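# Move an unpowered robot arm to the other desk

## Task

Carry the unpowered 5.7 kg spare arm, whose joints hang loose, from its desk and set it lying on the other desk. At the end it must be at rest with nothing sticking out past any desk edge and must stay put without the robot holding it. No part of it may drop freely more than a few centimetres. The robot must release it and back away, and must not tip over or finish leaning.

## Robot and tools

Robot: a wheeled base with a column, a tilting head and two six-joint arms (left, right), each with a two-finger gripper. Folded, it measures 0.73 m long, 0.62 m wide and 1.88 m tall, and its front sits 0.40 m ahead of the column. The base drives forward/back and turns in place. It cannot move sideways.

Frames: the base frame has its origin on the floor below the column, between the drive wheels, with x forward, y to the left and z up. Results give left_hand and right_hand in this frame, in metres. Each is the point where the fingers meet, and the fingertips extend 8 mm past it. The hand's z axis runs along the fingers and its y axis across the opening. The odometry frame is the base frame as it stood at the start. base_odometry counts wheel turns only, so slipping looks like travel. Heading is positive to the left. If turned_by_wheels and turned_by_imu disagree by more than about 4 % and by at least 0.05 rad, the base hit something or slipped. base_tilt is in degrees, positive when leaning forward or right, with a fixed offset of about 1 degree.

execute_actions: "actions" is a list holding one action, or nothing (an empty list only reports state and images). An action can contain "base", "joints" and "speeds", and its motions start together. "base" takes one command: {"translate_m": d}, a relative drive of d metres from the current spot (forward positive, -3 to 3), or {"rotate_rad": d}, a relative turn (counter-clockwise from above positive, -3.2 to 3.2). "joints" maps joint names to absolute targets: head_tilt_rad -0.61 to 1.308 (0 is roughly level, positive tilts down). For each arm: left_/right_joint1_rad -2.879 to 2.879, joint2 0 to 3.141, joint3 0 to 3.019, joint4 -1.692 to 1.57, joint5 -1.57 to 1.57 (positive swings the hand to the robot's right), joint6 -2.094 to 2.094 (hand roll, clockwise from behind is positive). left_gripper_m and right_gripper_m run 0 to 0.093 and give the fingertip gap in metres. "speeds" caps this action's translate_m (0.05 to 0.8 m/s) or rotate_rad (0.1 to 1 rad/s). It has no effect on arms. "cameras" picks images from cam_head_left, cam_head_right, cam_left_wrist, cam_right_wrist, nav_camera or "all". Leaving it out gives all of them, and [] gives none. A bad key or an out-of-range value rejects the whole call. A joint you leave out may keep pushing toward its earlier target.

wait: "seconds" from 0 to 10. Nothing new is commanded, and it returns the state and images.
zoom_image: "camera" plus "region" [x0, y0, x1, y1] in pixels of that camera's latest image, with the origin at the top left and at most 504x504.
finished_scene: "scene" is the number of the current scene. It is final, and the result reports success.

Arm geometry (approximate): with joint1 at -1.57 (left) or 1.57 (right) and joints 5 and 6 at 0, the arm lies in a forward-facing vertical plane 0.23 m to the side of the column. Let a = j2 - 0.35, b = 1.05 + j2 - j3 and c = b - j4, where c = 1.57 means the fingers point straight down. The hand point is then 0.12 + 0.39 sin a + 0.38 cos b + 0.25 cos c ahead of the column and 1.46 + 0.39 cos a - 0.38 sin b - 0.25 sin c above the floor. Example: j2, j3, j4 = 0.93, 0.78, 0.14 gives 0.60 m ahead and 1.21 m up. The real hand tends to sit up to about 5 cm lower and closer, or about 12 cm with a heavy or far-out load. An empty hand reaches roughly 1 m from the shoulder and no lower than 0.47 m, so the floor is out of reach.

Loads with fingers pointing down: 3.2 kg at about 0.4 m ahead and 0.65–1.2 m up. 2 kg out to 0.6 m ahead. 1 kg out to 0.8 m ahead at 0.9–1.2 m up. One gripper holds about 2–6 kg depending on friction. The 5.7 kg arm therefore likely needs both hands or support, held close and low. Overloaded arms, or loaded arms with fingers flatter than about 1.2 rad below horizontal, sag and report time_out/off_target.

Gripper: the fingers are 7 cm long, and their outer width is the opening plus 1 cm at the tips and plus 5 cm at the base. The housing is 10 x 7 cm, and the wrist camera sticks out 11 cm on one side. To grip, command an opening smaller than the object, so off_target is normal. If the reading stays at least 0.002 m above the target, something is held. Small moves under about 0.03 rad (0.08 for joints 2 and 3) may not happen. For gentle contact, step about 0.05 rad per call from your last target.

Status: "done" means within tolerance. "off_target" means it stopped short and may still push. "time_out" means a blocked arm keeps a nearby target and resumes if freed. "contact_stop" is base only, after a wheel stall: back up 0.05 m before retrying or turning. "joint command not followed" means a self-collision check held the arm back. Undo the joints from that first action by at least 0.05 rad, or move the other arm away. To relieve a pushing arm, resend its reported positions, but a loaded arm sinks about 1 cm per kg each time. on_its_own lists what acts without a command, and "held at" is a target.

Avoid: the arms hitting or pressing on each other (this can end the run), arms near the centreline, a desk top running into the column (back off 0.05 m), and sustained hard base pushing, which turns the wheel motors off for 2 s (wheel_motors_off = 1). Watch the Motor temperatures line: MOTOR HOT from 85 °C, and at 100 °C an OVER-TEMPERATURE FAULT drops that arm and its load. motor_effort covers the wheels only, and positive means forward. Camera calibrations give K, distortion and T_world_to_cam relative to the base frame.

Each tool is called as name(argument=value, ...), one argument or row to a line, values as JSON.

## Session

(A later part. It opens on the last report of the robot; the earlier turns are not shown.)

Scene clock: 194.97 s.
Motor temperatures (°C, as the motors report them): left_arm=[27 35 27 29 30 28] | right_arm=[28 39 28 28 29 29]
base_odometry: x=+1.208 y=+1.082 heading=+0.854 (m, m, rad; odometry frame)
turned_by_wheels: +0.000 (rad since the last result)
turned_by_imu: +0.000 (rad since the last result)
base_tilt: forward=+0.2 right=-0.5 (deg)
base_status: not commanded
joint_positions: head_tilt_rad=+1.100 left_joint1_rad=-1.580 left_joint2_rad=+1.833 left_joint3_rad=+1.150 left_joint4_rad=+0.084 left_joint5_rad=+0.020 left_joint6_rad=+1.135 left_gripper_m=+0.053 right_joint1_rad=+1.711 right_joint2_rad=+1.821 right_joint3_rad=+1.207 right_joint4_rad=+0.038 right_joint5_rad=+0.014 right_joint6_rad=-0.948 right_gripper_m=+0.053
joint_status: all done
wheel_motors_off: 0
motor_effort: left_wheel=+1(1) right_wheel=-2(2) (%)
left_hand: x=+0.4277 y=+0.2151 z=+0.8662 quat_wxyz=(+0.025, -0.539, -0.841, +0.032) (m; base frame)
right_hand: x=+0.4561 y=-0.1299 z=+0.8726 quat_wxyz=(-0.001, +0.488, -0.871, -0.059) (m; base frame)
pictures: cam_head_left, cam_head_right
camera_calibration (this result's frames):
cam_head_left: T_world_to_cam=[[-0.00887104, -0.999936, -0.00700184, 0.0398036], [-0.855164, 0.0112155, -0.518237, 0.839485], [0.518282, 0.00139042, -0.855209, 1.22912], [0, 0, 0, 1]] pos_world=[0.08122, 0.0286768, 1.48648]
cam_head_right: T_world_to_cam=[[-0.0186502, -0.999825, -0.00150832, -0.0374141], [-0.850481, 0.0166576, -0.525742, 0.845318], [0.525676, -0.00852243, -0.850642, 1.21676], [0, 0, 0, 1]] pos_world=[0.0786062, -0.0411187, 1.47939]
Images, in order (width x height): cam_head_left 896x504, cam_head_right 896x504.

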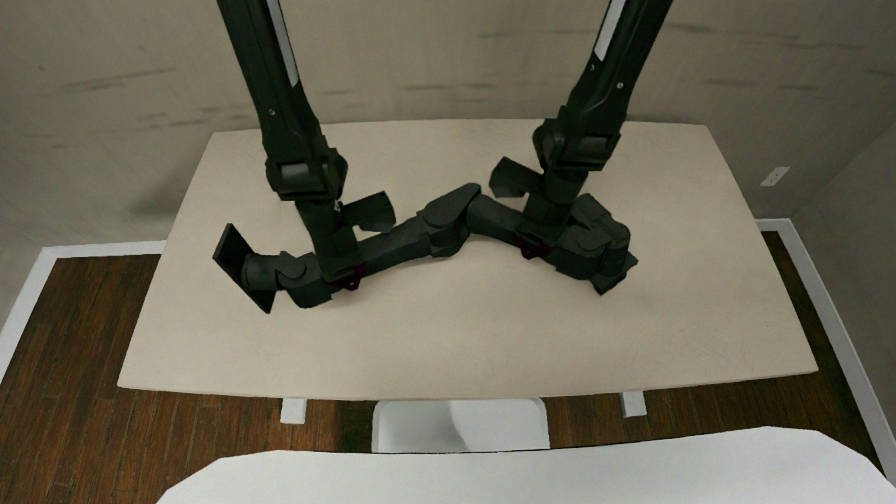

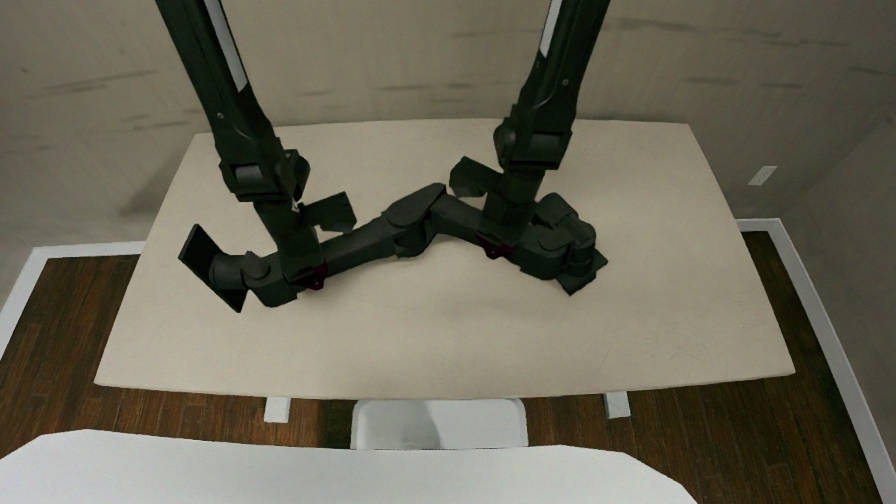

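execute_actions(
  actions=[
    {"joints":{"left_joint1_rad":-1.53,"right_joint1_rad":1.76,"right_joint2_rad":1.82,"right_joint3_rad":1.255}},
  ],
  cameras=["cam_head_left","cam_head_right"],
)

Scene clock: 199.50 s.
Motor temperatures (°C, as the motors report them): left_arm=[27 35 27 29 30 28] | right_arm=[28 39 28 28 29 29]
base_odometry: x=+1.208 y=+1.082 heading=+0.854 (m, m, rad; odometry frame)
turned_by_wheels: +0.000 (rad since the last result)
turned_by_imu: +0.000 (rad since the last result)
base_tilt: forward=+0.2 right=-0.5 (deg)
base_status: not commanded
joint_positions: head_tilt_rad=+1.100 left_joint1_rad=-1.534 left_joint2_rad=+1.837 left_joint3_rad=+1.150 left_joint4_rad=+0.084 left_joint5_rad=+0.007 left_joint6_rad=+1.147 left_gripper_m=+0.053 right_joint1_rad=+1.750 right_joint2_rad=+1.886 right_joint3_rad=+1.276 right_joint4_rad=+0.035 right_joint5_rad=-0.001 right_joint6_rad=-0.939 right_gripper_m=+0.053
joint_status: all done
wheel_motors_off: 0
motor_effort: left_wheel=+3(3) right_wheel=-2(3) (%)
left_hand: x=+0.4253 y=+0.2485 z=+0.8653 quat_wxyz=(+0.040, -0.534, -0.845, +0.011) (m; base frame)
right_hand: x=+0.4570 y=-0.0963 z=+0.8521 quat_wxyz=(-0.012, +0.492, -0.867, -0.080) (m; base frame)
pictures: cam_head_left, cam_head_right
camera_calibration (this result's frames):
cam_head_left: T_world_to_cam=[[-0.00887104, -0.999936, -0.00700184, 0.0398036], [-0.855164, 0.0112155, -0.518237, 0.839485], [0.518282, 0.00139042, -0.855209, 1.22912], [0, 0, 0, 1]] pos_world=[0.08122, 0.0286768, 1.48648]
cam_head_right: T_world_to_cam=[[-0.0186502, -0.999825, -0.00150832, -0.0374141], [-0.850481, 0.0166576, -0.525742, 0.845318], [0.525676, -0.00852243, -0.850642, 1.21676], [0, 0, 0, 1]] pos_world=[0.0786062, -0.0411187, 1.47939]
Images, in order (width x height): cam_head_left 896x504, cam_head_right 896x504.

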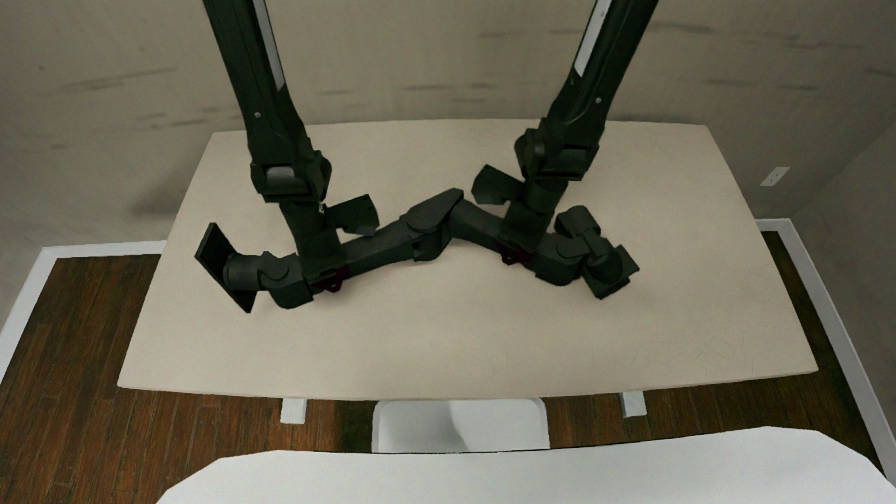

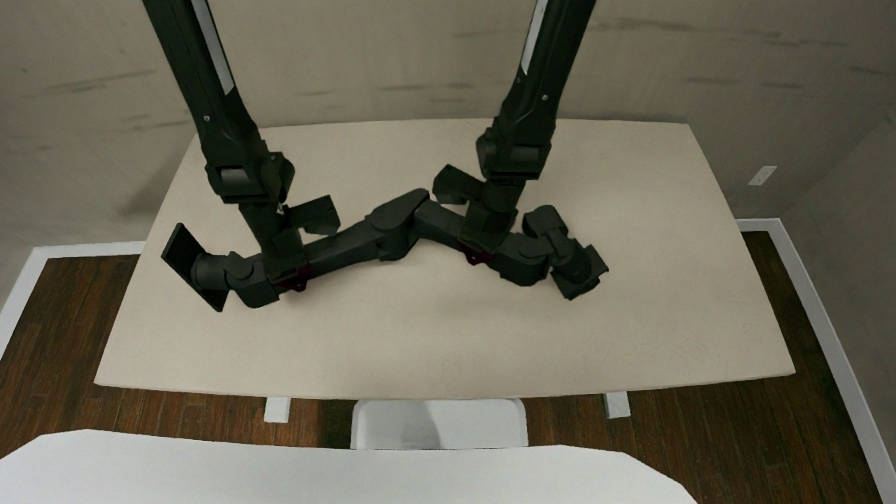

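execute_actions(
  actions=[
    {"joints":{"left_joint2_rad":1.81,"left_joint3_rad":1.20,"right_joint2_rad":1.89,"right_joint3_rad":1.325}},
  ],
  cameras=["cam_head_left"],
)

execute_actions(
  actions=[
    {"joints":{"left_joint2_rad":1.87,"left_joint3_rad":1.26,"right_joint2_rad":1.96,"right_joint3_rad":1.395}},
  ],
  cameras=["cam_head_left"],
)

execute_actions(
  actions=[
    {"joints":{"left_joint2_rad":1.93,"left_joint3_rad":1.32,"right_joint2_rad":2.03,"right_joint3_rad":1.465}},
  ],
  cameras=["cam_head_left","cam_head_right"],
)

Scene clock: 204.53 s.
Motor temperatures (°C, as the motors report them): left_arm=[27 35 27 29 30 28] | right_arm=[28 39 28 28 29 30]
base_odometry: x=+1.208 y=+1.082 heading=+0.854 (m, m, rad; odometry frame)
turned_by_wheels: +0.000 (rad since the last result)
turned_by_imu: +0.000 (rad since the last result)
base_tilt: forward=+0.0 right=-0.3 (deg)
base_status: not commanded
joint_positions: head_tilt_rad=+1.100 left_joint1_rad=-1.535 left_joint2_rad=+1.907 left_joint3_rad=+1.211 left_joint4_rad=+0.084 left_joint5_rad=-0.002 left_joint6_rad=+1.153 left_gripper_m=+0.053 right_joint1_rad=+1.745 right_joint2_rad=+1.975 right_joint3_rad=+1.354 right_joint4_rad=+0.036 right_joint5_rad=-0.004 right_joint6_rad=-0.933 right_gripper_m=+0.053
joint_status: all done
wheel_motors_off: 0
motor_effort: left_wheel=+2(3) right_wheel=-2(3) (%)
left_hand: x=+0.4213 y=+0.2502 z=+0.8393 quat_wxyz=(+0.046, -0.536, -0.843, +0.010) (m; base frame)
right_hand: x=+0.4498 y=-0.0949 z=+0.8180 quat_wxyz=(-0.007, +0.489, -0.869, -0.082) (m; base frame)
pictures: cam_head_left
camera_calibration (this result's frames):
cam_head_left: T_world_to_cam=[[-0.00887104, -0.999936, -0.00700184, 0.0398036], [-0.855164, 0.0112155, -0.518237, 0.839485], [0.518282, 0.00139042, -0.855209, 1.22912], [0, 0, 0, 1]] pos_world=[0.0812199, 0.0286768, 1.48648]
Images, in order (width x height): cam_head_left 896x504.

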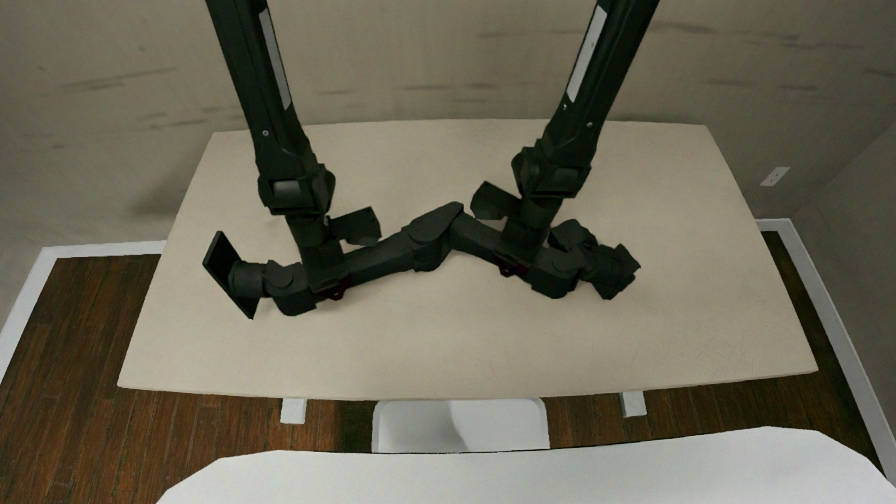

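Scene clock: 205.27 s.
Motor temperatures (°C, as the motors report them): left_arm=[27 35 27 29 30 28] | right_arm=[28 39 28 28 29 30]
base_odometry: x=+1.208 y=+1.082 heading=+0.854 (m, m, rad; odometry frame)
turned_by_wheels: +0.000 (rad since the last result)
turned_by_imu: +0.000 (rad since the last result)
base_tilt: forward=+0.2 right=-0.4 (deg)
base_status: not commanded
joint_positions: head_tilt_rad=+1.100 left_joint1_rad=-1.535 left_joint2_rad=+1.963 left_joint3_rad=+1.273 left_joint4_rad=+0.084 left_joint5_rad=-0.003 left_joint6_rad=+1.152 left_gripper_m=+0.053 right_joint1_rad=+1.743 right_joint2_rad=+2.032 right_joint3_rad=+1.419 right_joint4_rad=+0.036 right_joint5_rad=-0.001 right_joint6_rad=-0.935 right_gripper_m=+0.053
joint_status: all done
wheel_motors_off: 0
motor_effort: left_wheel=+2(3) right_wheel=-1(2) (%)
left_hand: x=+0.4245 y=+0.2511 z=+0.8171 quat_wxyz=(+0.043, -0.536, -0.843, +0.008) (m; base frame)
right_hand: x=+0.4535 y=-0.0937 z=+0.7958 quat_wxyz=(-0.010, +0.489, -0.869, -0.078) (m; base frame)
pictures: cam_head_left
camera_calibration (this result's frames):
cam_head_left: T_world_to_cam=[[-0.00887104, -0.999936, -0.00700184, 0.0398036], [-0.855164, 0.0112155, -0.518237, 0.839485], [0.518282, 0.00139042, -0.855209, 1.22912], [0, 0, 0, 1]] pos_world=[0.08122, 0.0286768, 1.48648]
Images, in order (width x height): cam_head_left 896x504.

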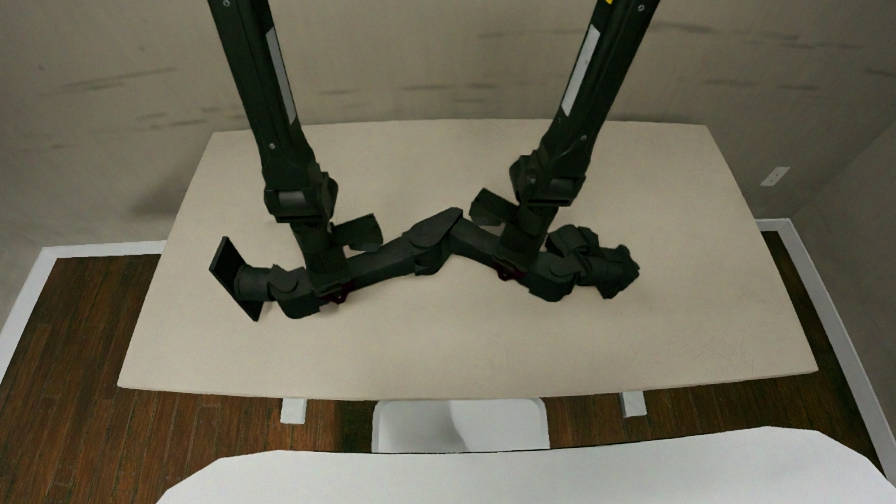

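Scene clock: 206.03 s.
Motor temperatures (°C, as the motors report them): left_arm=[27 35 27 29 30 28] | right_arm=[28 39 28 28 29 30]
base_odometry: x=+1.208 y=+1.082 heading=+0.854 (m, m, rad; odometry frame)
turned_by_wheels: +0.000 (rad since the last result)
turned_by_imu: +0.000 (rad since the last result)
base_tilt: forward=+0.1 right=-0.4 (deg)
base_status: not commanded
joint_positions: head_tilt_rad=+1.100 left_joint1_rad=-1.533 left_joint2_rad=+2.015 left_joint3_rad=+1.329 left_joint4_rad=+0.084 left_joint5_rad=-0.007 left_joint6_rad=+1.152 left_gripper_m=+0.053 right_joint1_rad=+1.742 right_joint2_rad=+2.088 right_joint3_rad=+1.480 right_joint4_rad=+0.035 right_joint5_rad=-0.004 right_joint6_rad=-0.938 right_gripper_m=+0.053
joint_status: all done
wheel_motors_off: 0
motor_effort: left_wheel=+3(3) right_wheel=-2(2) (%)
left_hand: x=+0.4251 y=+0.2539 z=+0.7969 quat_wxyz=(+0.044, -0.536, -0.843, +0.005) (m; base frame)
right_hand: x=+0.4530 y=-0.0907 z=+0.7746 quat_wxyz=(-0.012, +0.490, -0.868, -0.078) (m; base frame)
pictures: cam_head_left, cam_head_right
camera_calibration (this result's frames):
cam_head_left: T_world_to_cam=[[-0.00887104, -0.999936, -0.00700184, 0.0398036], [-0.855164, 0.0112155, -0.518237, 0.839485], [0.518282, 0.00139042, -0.855209, 1.22912], [0, 0, 0, 1]] pos_world=[0.08122, 0.0286768, 1.48648]
cam_head_right: T_world_to_cam=[[-0.0186502, -0.999825, -0.00150832, -0.0374141], [-0.850481, 0.0166576, -0.525742, 0.845318], [0.525675, -0.00852243, -0.850643, 1.21676], [0, 0, 0, 1]] pos_world=[0.0786062, -0.0411187, 1.47939]
Images, in order (width x height): cam_head_left 896x504, cam_head_right 896x504.

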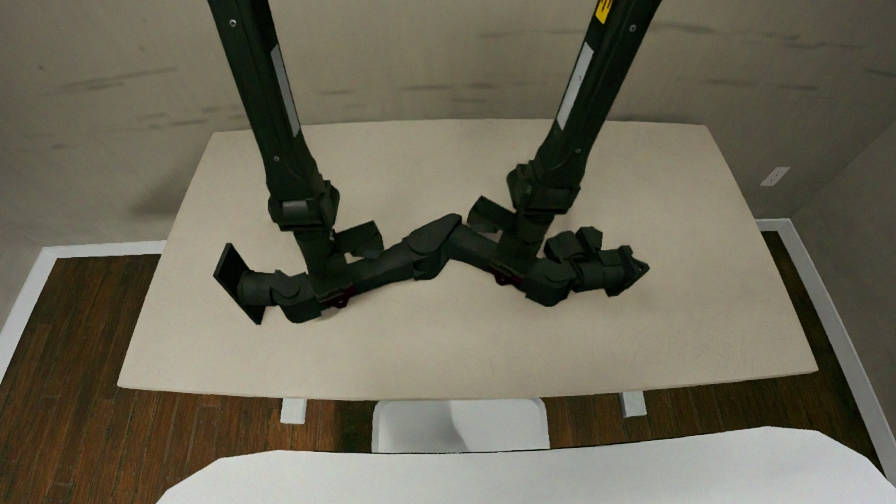

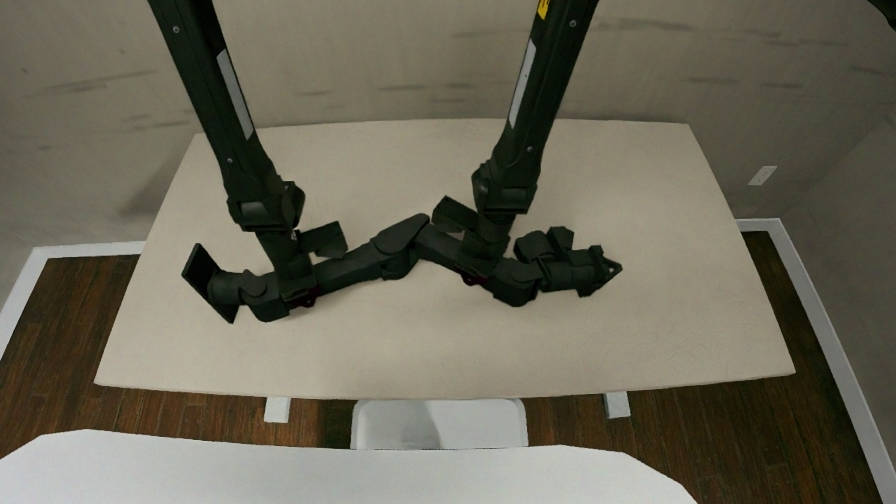

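Nicely laid out. Continue down.

execute_actions(
  actions=[
    {"joints":{"left_joint2_rad":1.99,"left_joint3_rad":1.38,"right_joint2_rad":2.10,"right_joint3_rad":1.535}},
  ],
  cameras=["cam_head_left"],
)

execute_actions(
  actions=[
    {"joints":{"left_joint2_rad":2.05,"left_joint3_rad":1.44,"right_joint2_rad":2.16,"right_joint3_rad":1.595}},
  ],
  cameras=["cam_head_left"],
)

Scene clock: 209.47 s.
Motor temperatures (°C, as the motors report them): left_arm=[27 35 27 29 30 28] | right_arm=[28 39 28 28 29 30]
base_odometry: x=+1.208 y=+1.082 heading=+0.854 (m, m, rad; odometry frame)
turned_by_wheels: +0.000 (rad since the last result)
turned_by_imu: +0.000 (rad since the last result)
base_tilt: forward=+0.0 right=-0.3 (deg)
base_status: not commanded
joint_positions: head_tilt_rad=+1.100 left_joint1_rad=-1.533 left_joint2_rad=+2.039 left_joint3_rad=+1.361 left_joint4_rad=+0.084 left_joint5_rad=-0.022 left_joint6_rad=+1.153 left_gripper_m=+0.053 right_joint1_rad=+1.741 right_joint2_rad=+2.156 right_joint3_rad=+1.561 right_joint4_rad=+0.034 right_joint5_rad=-0.004 right_joint6_rad=-0.934 right_gripper_m=+0.053
joint_status: all done
wheel_motors_off: 0
motor_effort: left_wheel=+3(3) right_wheel=-1(2) (%)
left_hand: x=+0.4300 y=+0.2569 z=+0.7874 quat_wxyz=(+0.044, -0.536, -0.843, -0.004) (m; base frame)
right_hand: x=+0.4552 y=-0.0871 z=+0.7485 quat_wxyz=(-0.017, +0.487, -0.870, -0.075) (m; base frame)
pictures: cam_head_left
camera_calibration (this result's frames):
cam_head_left: T_world_to_cam=[[-0.00887104, -0.999936, -0.00700184, 0.0398036], [-0.855164, 0.0112155, -0.518237, 0.839485], [0.518282, 0.00139042, -0.855209, 1.22912], [0, 0, 0, 1]] pos_world=[0.0812199, 0.0286768, 1.48648]
Images, in order (width x height): cam_head_left 896x504.

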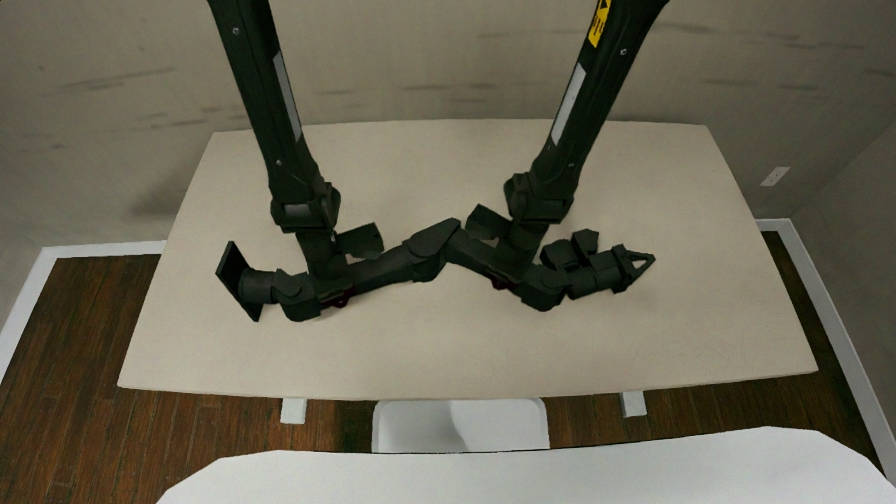

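Scene clock: 210.03 s.
Motor temperatures (°C, as the motors report them): left_arm=[27 35 27 29 30 28] | right_arm=[28 39 28 28 29 30]
base_odometry: x=+1.208 y=+1.082 heading=+0.854 (m, m, rad; odometry frame)
turned_by_wheels: +0.000 (rad since the last result)
turned_by_imu: +0.000 (rad since the last result)
base_tilt: forward=+0.2 right=-0.4 (deg)
base_status: not commanded
joint_positions: head_tilt_rad=+1.100 left_joint1_rad=-1.533 left_joint2_rad=+2.041 left_joint3_rad=+1.369 left_joint4_rad=+0.072 left_joint5_rad=-0.022 left_joint6_rad=+1.153 left_gripper_m=+0.053 right_joint1_rad=+1.741 right_joint2_rad=+2.159 right_joint3_rad=+1.571 right_joint4_rad=+0.021 right_joint5_rad=-0.005 right_joint6_rad=-0.933 right_gripper_m=+0.053
joint_status: all done
wheel_motors_off: 0
motor_effort: left_wheel=+3(4) right_wheel=+0(1) (%)
left_hand: x=+0.4301 y=+0.2569 z=+0.7862 quat_wxyz=(+0.047, -0.536, -0.843, -0.002) (m; base frame)
right_hand: x=+0.4562 y=-0.0868 z=+0.7474 quat_wxyz=(-0.014, +0.487, -0.870, -0.077) (m; base frame)
pictures: cam_head_left
camera_calibration (this result's frames):
cam_head_left: T_world_to_cam=[[-0.00887104, -0.999936, -0.00700184, 0.0398036], [-0.855164, 0.0112155, -0.518236, 0.839485], [0.518282, 0.00139042, -0.855209, 1.22912], [0, 0, 0, 1]] pos_world=[0.0812199, 0.0286768, 1.48648]
Images, in order (width x height): cam_head_left 896x504.

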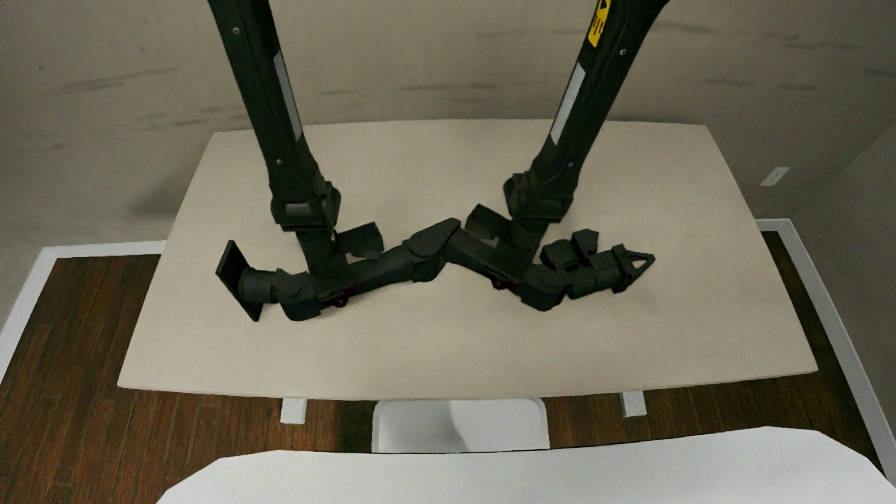

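execute_actions(
  actions=[],
)

execute_actions(
  actions=[
    {"joints":{"left_joint1_rad":-1.533,"left_joint2_rad":2.04,"left_joint3_rad":1.37,"left_joint4_rad":0.08,"right_joint1_rad":1.741,"right_joint2_rad":2.159,"right_joint3_rad":1.57,"right_joint4_rad":0.03,"left_gripper_m":0.066,"right_gripper_m":0.066}},
  ],
  cameras=["cam_head_left"],
)

execute_actions(
  actions=[
    {"joints":{"left_gripper_m":0.093,"right_gripper_m":0.093}},
  ],
  cameras=["cam_head_left"],
)

Scene clock: 219.40 s.
Motor temperatures (°C, as the motors report them): left_arm=[27 34 27 29 30 28] | right_arm=[28 38 28 28 28 30]
base_odometry: x=+1.208 y=+1.082 heading=+0.854 (m, m, rad; odometry frame)
turned_by_wheels: +0.000 (rad since the last result)
turned_by_imu: +0.000 (rad since the last result)
base_tilt: forward=+0.2 right=-0.4 (deg)
base_status: not commanded
joint_positions: head_tilt_rad=+1.100 left_joint1_rad=-1.533 left_joint2_rad=+2.041 left_joint3_rad=+1.369 left_joint4_rad=+0.072 left_joint5_rad=-0.022 left_joint6_rad=+1.153 left_gripper_m=+0.053 right_joint1_rad=+1.741 right_joint2_rad=+2.159 right_joint3_rad=+1.571 right_joint4_rad=+0.021 right_joint5_rad=-0.005 right_joint6_rad=-0.933 right_gripper_m=+0.053
joint_status: all done
wheel_motors_off: 0
motor_effort: left_wheel=+4(4) right_wheel=+0(1) (%)
left_hand: x=+0.4301 y=+0.2569 z=+0.7862 quat_wxyz=(+0.047, -0.536, -0.843, -0.002) (m; base frame)
right_hand: x=+0.4562 y=-0.0868 z=+0.7474 quat_wxyz=(-0.014, +0.487, -0.870, -0.077) (m; base frame)
pictures: cam_head_left, cam_head_right, cam_left_wrist, cam_right_wrist, nav_camera
camera_calibration (this result's frames):
cam_head_left: T_world_to_cam=[[-0.00887104, -0.999936, -0.00700184, 0.0398036], [-0.855164, 0.0112155, -0.518237, 0.839485], [0.518282, 0.00139042, -0.855209, 1.22912], [0, 0, 0, 1]] pos_world=[0.08122, 0.0286768, 1.48648]
cam_head_right: T_world_to_cam=[[-0.0186502, -0.999825, -0.00150832, -0.0374141], [-0.850481, 0.0166576, -0.525742, 0.845318], [0.525676, -0.00852243, -0.850642, 1.21676], [0, 0, 0, 1]] pos_world=[0.0786062, -0.0411187, 1.47939]
cam_left_wrist: T_world_to_cam=[[-0.90609, -0.420923, 0.0427158, 0.461699], [-0.294581, 0.700129, 0.650417, -0.563126], [-0.303682, 0.576753, -0.758376, 0.701266], [0, 0, 0, 1]] pos_world=[0.465417, 0.184143, 0.878368]
cam_right_wrist: T_world_to_cam=[[0.849849, -0.513124, -0.120252, -0.339929], [-0.392566, -0.768565, 0.505174, -0.264731], [-0.351638, -0.382114, -0.854599, 0.88709], [0, 0, 0, 1]] pos_world=[0.496899, -0.0389189, 0.850964]
Images, in order (width x height): cam_head_left 896x504, cam_head_right 896x504, cam_left_wrist 616x616, cam_right_wrist 616x616, nav_camera 896x504.

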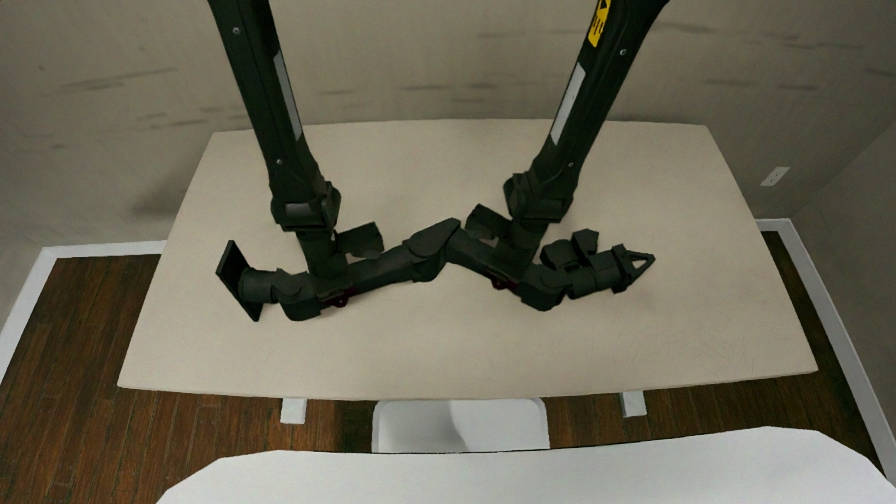

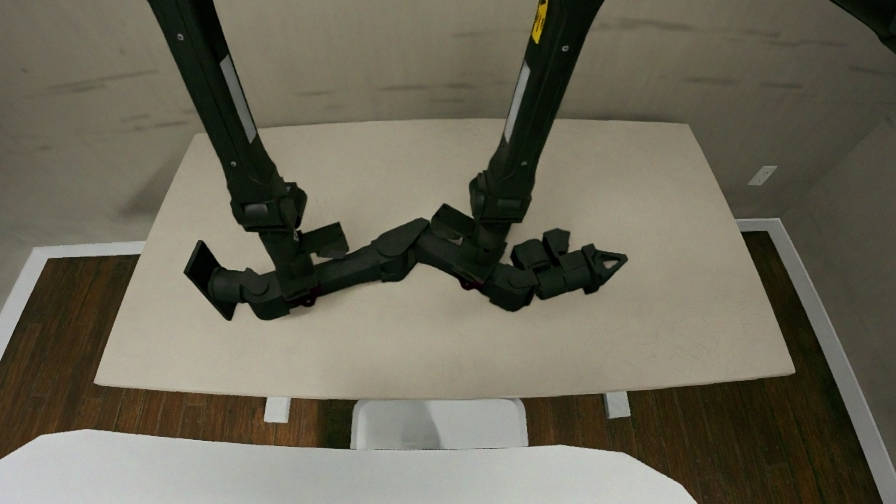

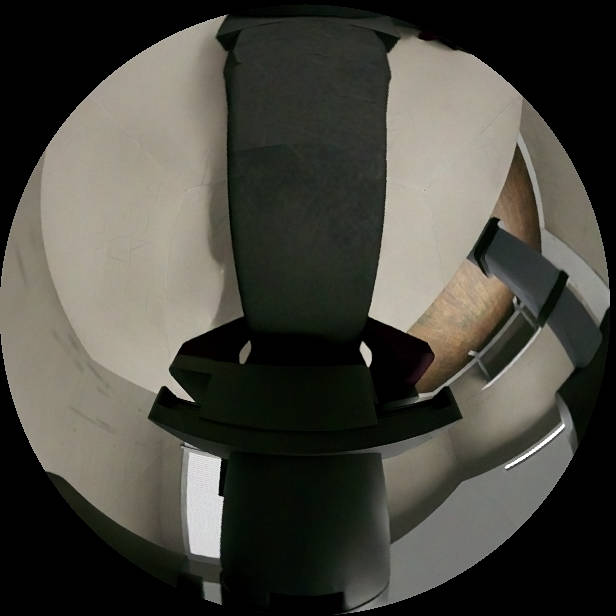

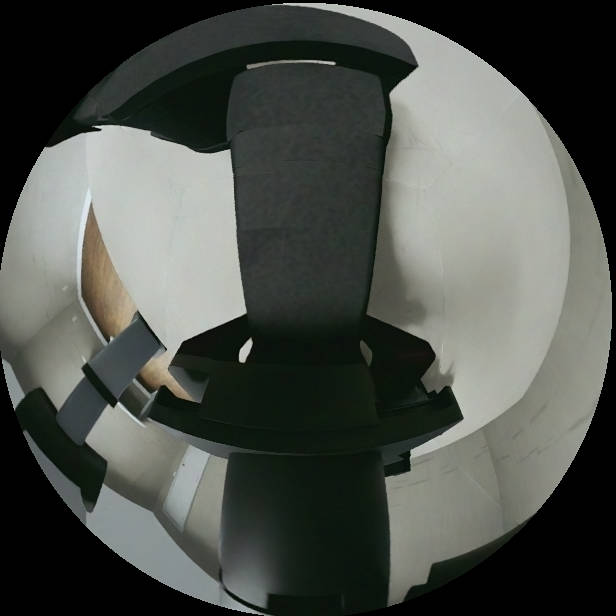

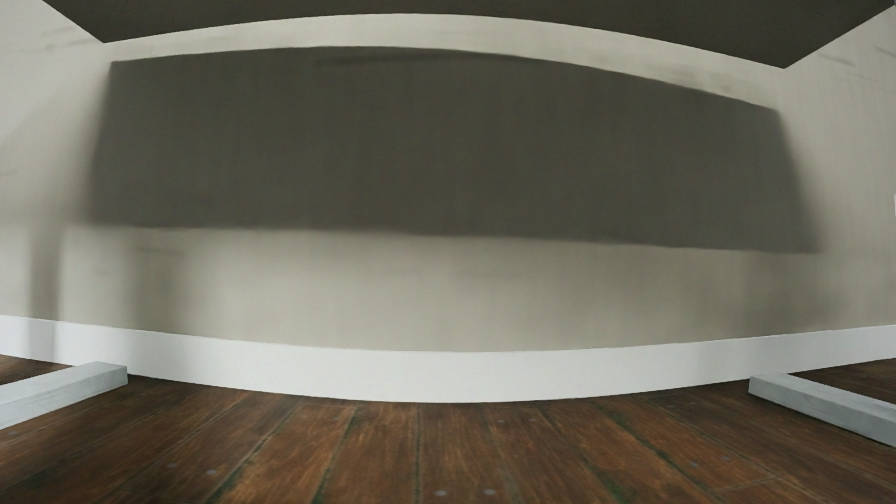

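Scene clock: 220.37 s.
Motor temperatures (°C, as the motors report them): left_arm=[27 34 27 29 30 28] | right_arm=[28 38 28 28 28 30]
base_odometry: x=+1.208 y=+1.082 heading=+0.854 (m, m, rad; odometry frame)
turned_by_wheels: +0.000 (rad since the last result)
turned_by_imu: +0.000 (rad since the last result)
base_tilt: forward=+0.1 right=-0.3 (deg)
base_status: not commanded
joint_positions: head_tilt_rad=+1.100 left_joint1_rad=-1.533 left_joint2_rad=+2.041 left_joint3_rad=+1.366 left_joint4_rad=+0.072 left_joint5_rad=-0.003 left_joint6_rad=+1.111 left_gripper_m=+0.066 right_joint1_rad=+1.740 right_joint2_rad=+2.159 right_joint3_rad=+1.570 right_joint4_rad=+0.021 right_joint5_rad=-0.002 right_joint6_rad=-1.001 right_gripper_m=+0.066
joint_status: all done
wheel_motors_off: 0
motor_effort: left_wheel=+3(4) right_wheel=-1(1) (%)
left_hand: x=+0.4280 y=+0.2539 z=+0.7863 quat_wxyz=(+0.043, -0.518, -0.854, +0.006) (m; base frame)
right_hand: x=+0.4556 y=-0.0880 z=+0.7473 quat_wxyz=(-0.016, +0.516, -0.853, -0.075) (m; base frame)
pictures: cam_head_left
camera_calibration (this result's frames):
cam_head_left: T_world_to_cam=[[-0.00887104, -0.999936, -0.00700184, 0.0398036], [-0.855164, 0.0112155, -0.518237, 0.839485], [0.518282, 0.00139042, -0.855209, 1.22912], [0, 0, 0, 1]] pos_world=[0.0812199, 0.0286768, 1.48648]
Images, in order (width x height): cam_head_left 896x504.

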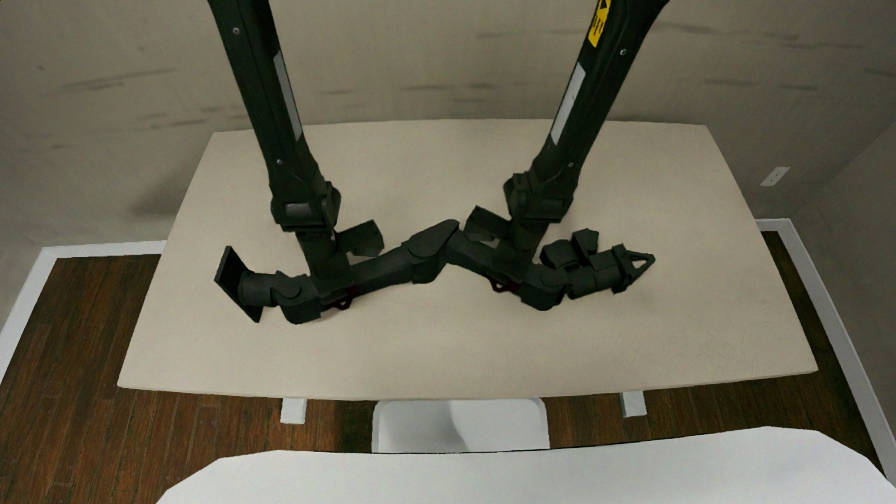

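Scene clock: 220.90 s.
Motor temperatures (°C, as the motors report them): left_arm=[27 34 27 29 30 28] | right_arm=[28 38 28 28 28 30]
base_odometry: x=+1.208 y=+1.082 heading=+0.854 (m, m, rad; odometry frame)
turned_by_wheels: +0.000 (rad since the last result)
turned_by_imu: +0.000 (rad since the last result)
base_tilt: forward=+0.1 right=-0.4 (deg)
base_status: not commanded
joint_positions: head_tilt_rad=+1.100 left_joint1_rad=-1.533 left_joint2_rad=+2.041 left_joint3_rad=+1.366 left_joint4_rad=+0.072 left_joint5_rad=-0.003 left_joint6_rad=+1.111 left_gripper_m=+0.093 right_joint1_rad=+1.740 right_joint2_rad=+2.159 right_joint3_rad=+1.570 right_joint4_rad=+0.021 right_joint5_rad=-0.002 right_joint6_rad=-1.001 right_gripper_m=+0.093
joint_status: all done
wheel_motors_off: 0
motor_effort: left_wheel=+3(3) right_wheel=-1(1) (%)
left_hand: x=+0.4280 y=+0.2539 z=+0.7863 quat_wxyz=(+0.043, -0.518, -0.854, +0.006) (m; base frame)
right_hand: x=+0.4556 y=-0.0880 z=+0.7473 quat_wxyz=(-0.016, +0.516, -0.853, -0.075) (m; base frame)
pictures: cam_head_left
camera_calibration (this result's frames):
cam_head_left: T_world_to_cam=[[-0.00887104, -0.999936, -0.00700184, 0.0398036], [-0.855164, 0.0112155, -0.518237, 0.839485], [0.518282, 0.00139042, -0.855209, 1.22912], [0, 0, 0, 1]] pos_world=[0.08122, 0.0286768, 1.48648]
Images, in order (width x height): cam_head_left 896x504.

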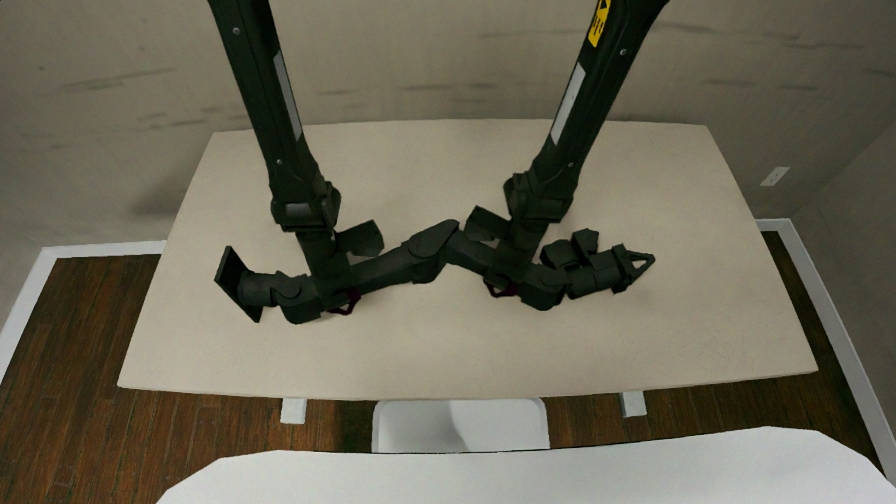

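execute_actions(
  actions=[
    {"joints":{"left_joint2_rad":1.86,"left_joint3_rad":1.19,"left_joint6_rad":1.111,"right_joint2_rad":1.97,"right_joint3_rad":1.39,"right_joint6_rad":-1.0}},
  ],
  cameras=["cam_head_left"],
)

Scene clock: 224.03 s.
Motor temperatures (°C, as the motors report them): left_arm=[27 34 27 29 30 28] | right_arm=[28 37 28 28 28 30]
base_odometry: x=+1.208 y=+1.082 heading=+0.854 (m, m, rad; odometry frame)
turned_by_wheels: +0.000 (rad since the last result)
turned_by_imu: +0.000 (rad since the last result)
base_tilt: forward=+0.1 right=-0.4 (deg)
base_status: not commanded
joint_positions: head_tilt_rad=+1.100 left_joint1_rad=-1.533 left_joint2_rad=+1.851 left_joint3_rad=+1.193 left_joint4_rad=+0.072 left_joint5_rad=-0.003 left_joint6_rad=+1.113 left_gripper_m=+0.093 right_joint1_rad=+1.740 right_joint2_rad=+1.958 right_joint3_rad=+1.393 right_joint4_rad=+0.022 right_joint5_rad=-0.002 right_joint6_rad=-0.999 right_gripper_m=+0.093
joint_status: all done
wheel_motors_off: 0
motor_effort: left_wheel=+2(3) right_wheel=-2(2) (%)
left_hand: x=+0.4408 y=+0.2517 z=+0.8581 quat_wxyz=(+0.036, -0.519, -0.854, +0.002) (m; base frame)
right_hand: x=+0.4827 y=-0.0968 z=+0.8224 quat_wxyz=(-0.027, +0.515, -0.854, -0.069) (m; base frame)
pictures: cam_head_left
camera_calibration (this result's frames):
cam_head_left: T_world_to_cam=[[-0.00887104, -0.999936, -0.00700184, 0.0398036], [-0.855164, 0.0112155, -0.518237, 0.839485], [0.518282, 0.00139042, -0.855209, 1.22912], [0, 0, 0, 1]] pos_world=[0.08122, 0.0286768, 1.48648]
Images, in order (width x height): cam_head_left 896x504.

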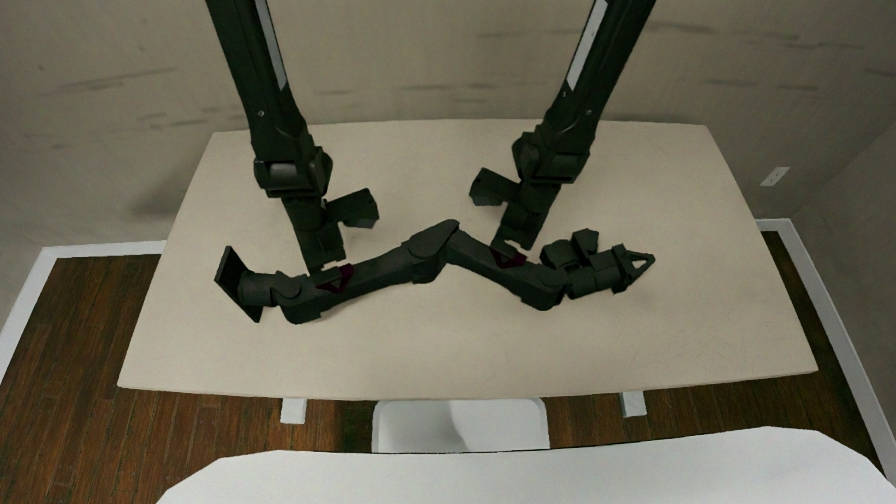

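execute_actions(
  actions=[
    {"joints":{"left_joint2_rad":1.6,"left_joint3_rad":0.95,"right_joint2_rad":1.65,"right_joint3_rad":1.07}},
  ],
  cameras=["cam_head_left"],
)

execute_actions(
  actions=[
    {"base":{"translate_m":-0.7},"joints":{"head_tilt_rad":0.85}},
  ],
  cameras=["cam_head_left"],
)

Scene clock: 228.20 s.
Motor temperatures (°C, as the motors report them): left_arm=[27 34 27 29 30 28] | right_arm=[28 37 28 28 28 30]
base_odometry: x=+1.208 y=+1.082 heading=+0.854 (m, m, rad; odometry frame)
turned_by_wheels: +0.000 (rad since the last result)
turned_by_imu: +0.000 (rad since the last result)
base_tilt: forward=+0.1 right=-0.3 (deg)
base_status: not commanded
joint_positions: head_tilt_rad=+1.100 left_joint1_rad=-1.533 left_joint2_rad=+1.588 left_joint3_rad=+0.953 left_joint4_rad=+0.072 left_joint5_rad=-0.003 left_joint6_rad=+1.113 left_gripper_m=+0.093 right_joint1_rad=+1.740 right_joint2_rad=+1.640 right_joint3_rad=+1.076 right_joint4_rad=+0.024 right_joint5_rad=-0.002 right_joint6_rad=-0.999 right_gripper_m=+0.093
joint_status: all done
wheel_motors_off: 0
motor_effort: left_wheel=+2(3) right_wheel=-2(2) (%)
left_hand: x=+0.4354 y=+0.2484 z=+0.9556 quat_wxyz=(+0.026, -0.519, -0.854, -0.005) (m; base frame)
right_hand: x=+0.4697 y=-0.1156 z=+0.9419 quat_wxyz=(-0.028, +0.515, -0.854, -0.069) (m; base frame)
pictures: cam_head_left
camera_calibration (this result's frames):
cam_head_left: T_world_to_cam=[[-0.00887104, -0.999936, -0.00700184, 0.0398036], [-0.855164, 0.0112155, -0.518237, 0.839485], [0.518282, 0.00139042, -0.855209, 1.22912], [0, 0, 0, 1]] pos_world=[0.08122, 0.0286768, 1.48648]
Images, in order (width x height): cam_head_left 896x504.

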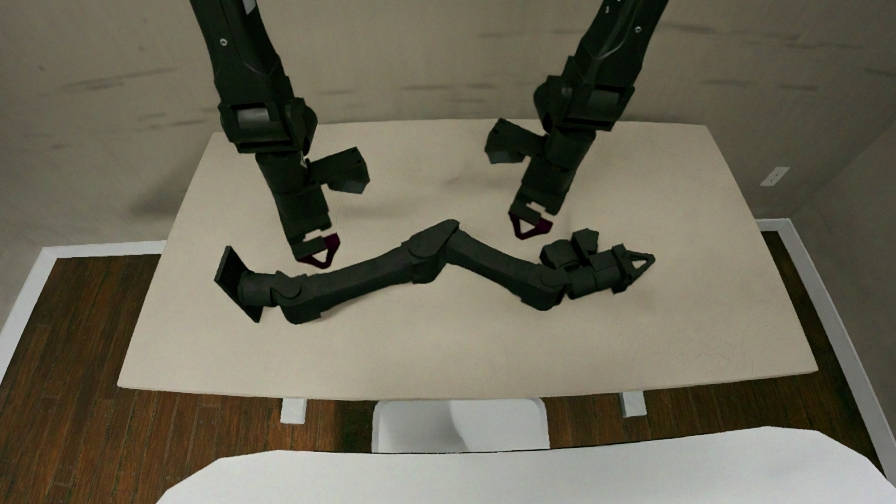

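Scene clock: 230.97 s.
Motor temperatures (°C, as the motors report them): left_arm=[27 34 27 29 30 28] | right_arm=[28 37 28 28 28 29]
base_odometry: x=+0.748 y=+0.554 heading=+0.855 (m, m, rad; odometry frame)
turned_by_wheels: +0.001 (rad since the last result)
turned_by_imu: +0.003 (rad since the last result)
base_tilt: forward=+0.1 right=-0.2 (deg)
base_status: done
joint_positions: head_tilt_rad=+0.865 left_joint1_rad=-1.533 left_joint2_rad=+1.590 left_joint3_rad=+0.948 left_joint4_rad=+0.072 left_joint5_rad=-0.003 left_joint6_rad=+1.113 left_gripper_m=+0.093 right_joint1_rad=+1.740 right_joint2_rad=+1.644 right_joint3_rad=+1.069 right_joint4_rad=+0.024 right_joint5_rad=-0.002 right_joint6_rad=-0.999 right_gripper_m=+0.093
joint_status: all done
wheel_motors_off: 0
motor_effort: left_wheel=+2(50) right_wheel=-1(40) (%)
left_hand: x=+0.4314 y=+0.2484 z=+0.9551 quat_wxyz=(+0.029, -0.519, -0.854, -0.003) (m; base frame)
right_hand: x=+0.4632 y=-0.1160 z=+0.9406 quat_wxyz=(-0.023, +0.515, -0.854, -0.071) (m; base frame)
pictures: cam_head_left
camera_calibration (this result's frames):
cam_head_left: T_world_to_cam=[[-0.00699559, -0.999936, -0.00887597, 0.042596], [-0.710888, 0.0112155, -0.703216, 1.11714], [0.70327, 0.00139042, -0.710921, 0.997667], [0, 0, 0, 1]] pos_world=[0.0928293, 0.0286768, 1.49523]
Images, in order (width x height): cam_head_left 896x504.

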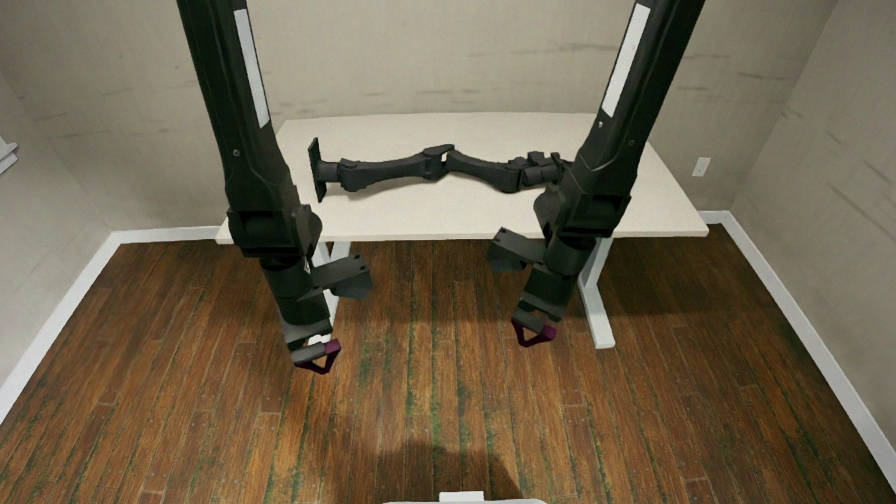

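finished_scene(
  scene=2,
)

The scene is finished: the task was done.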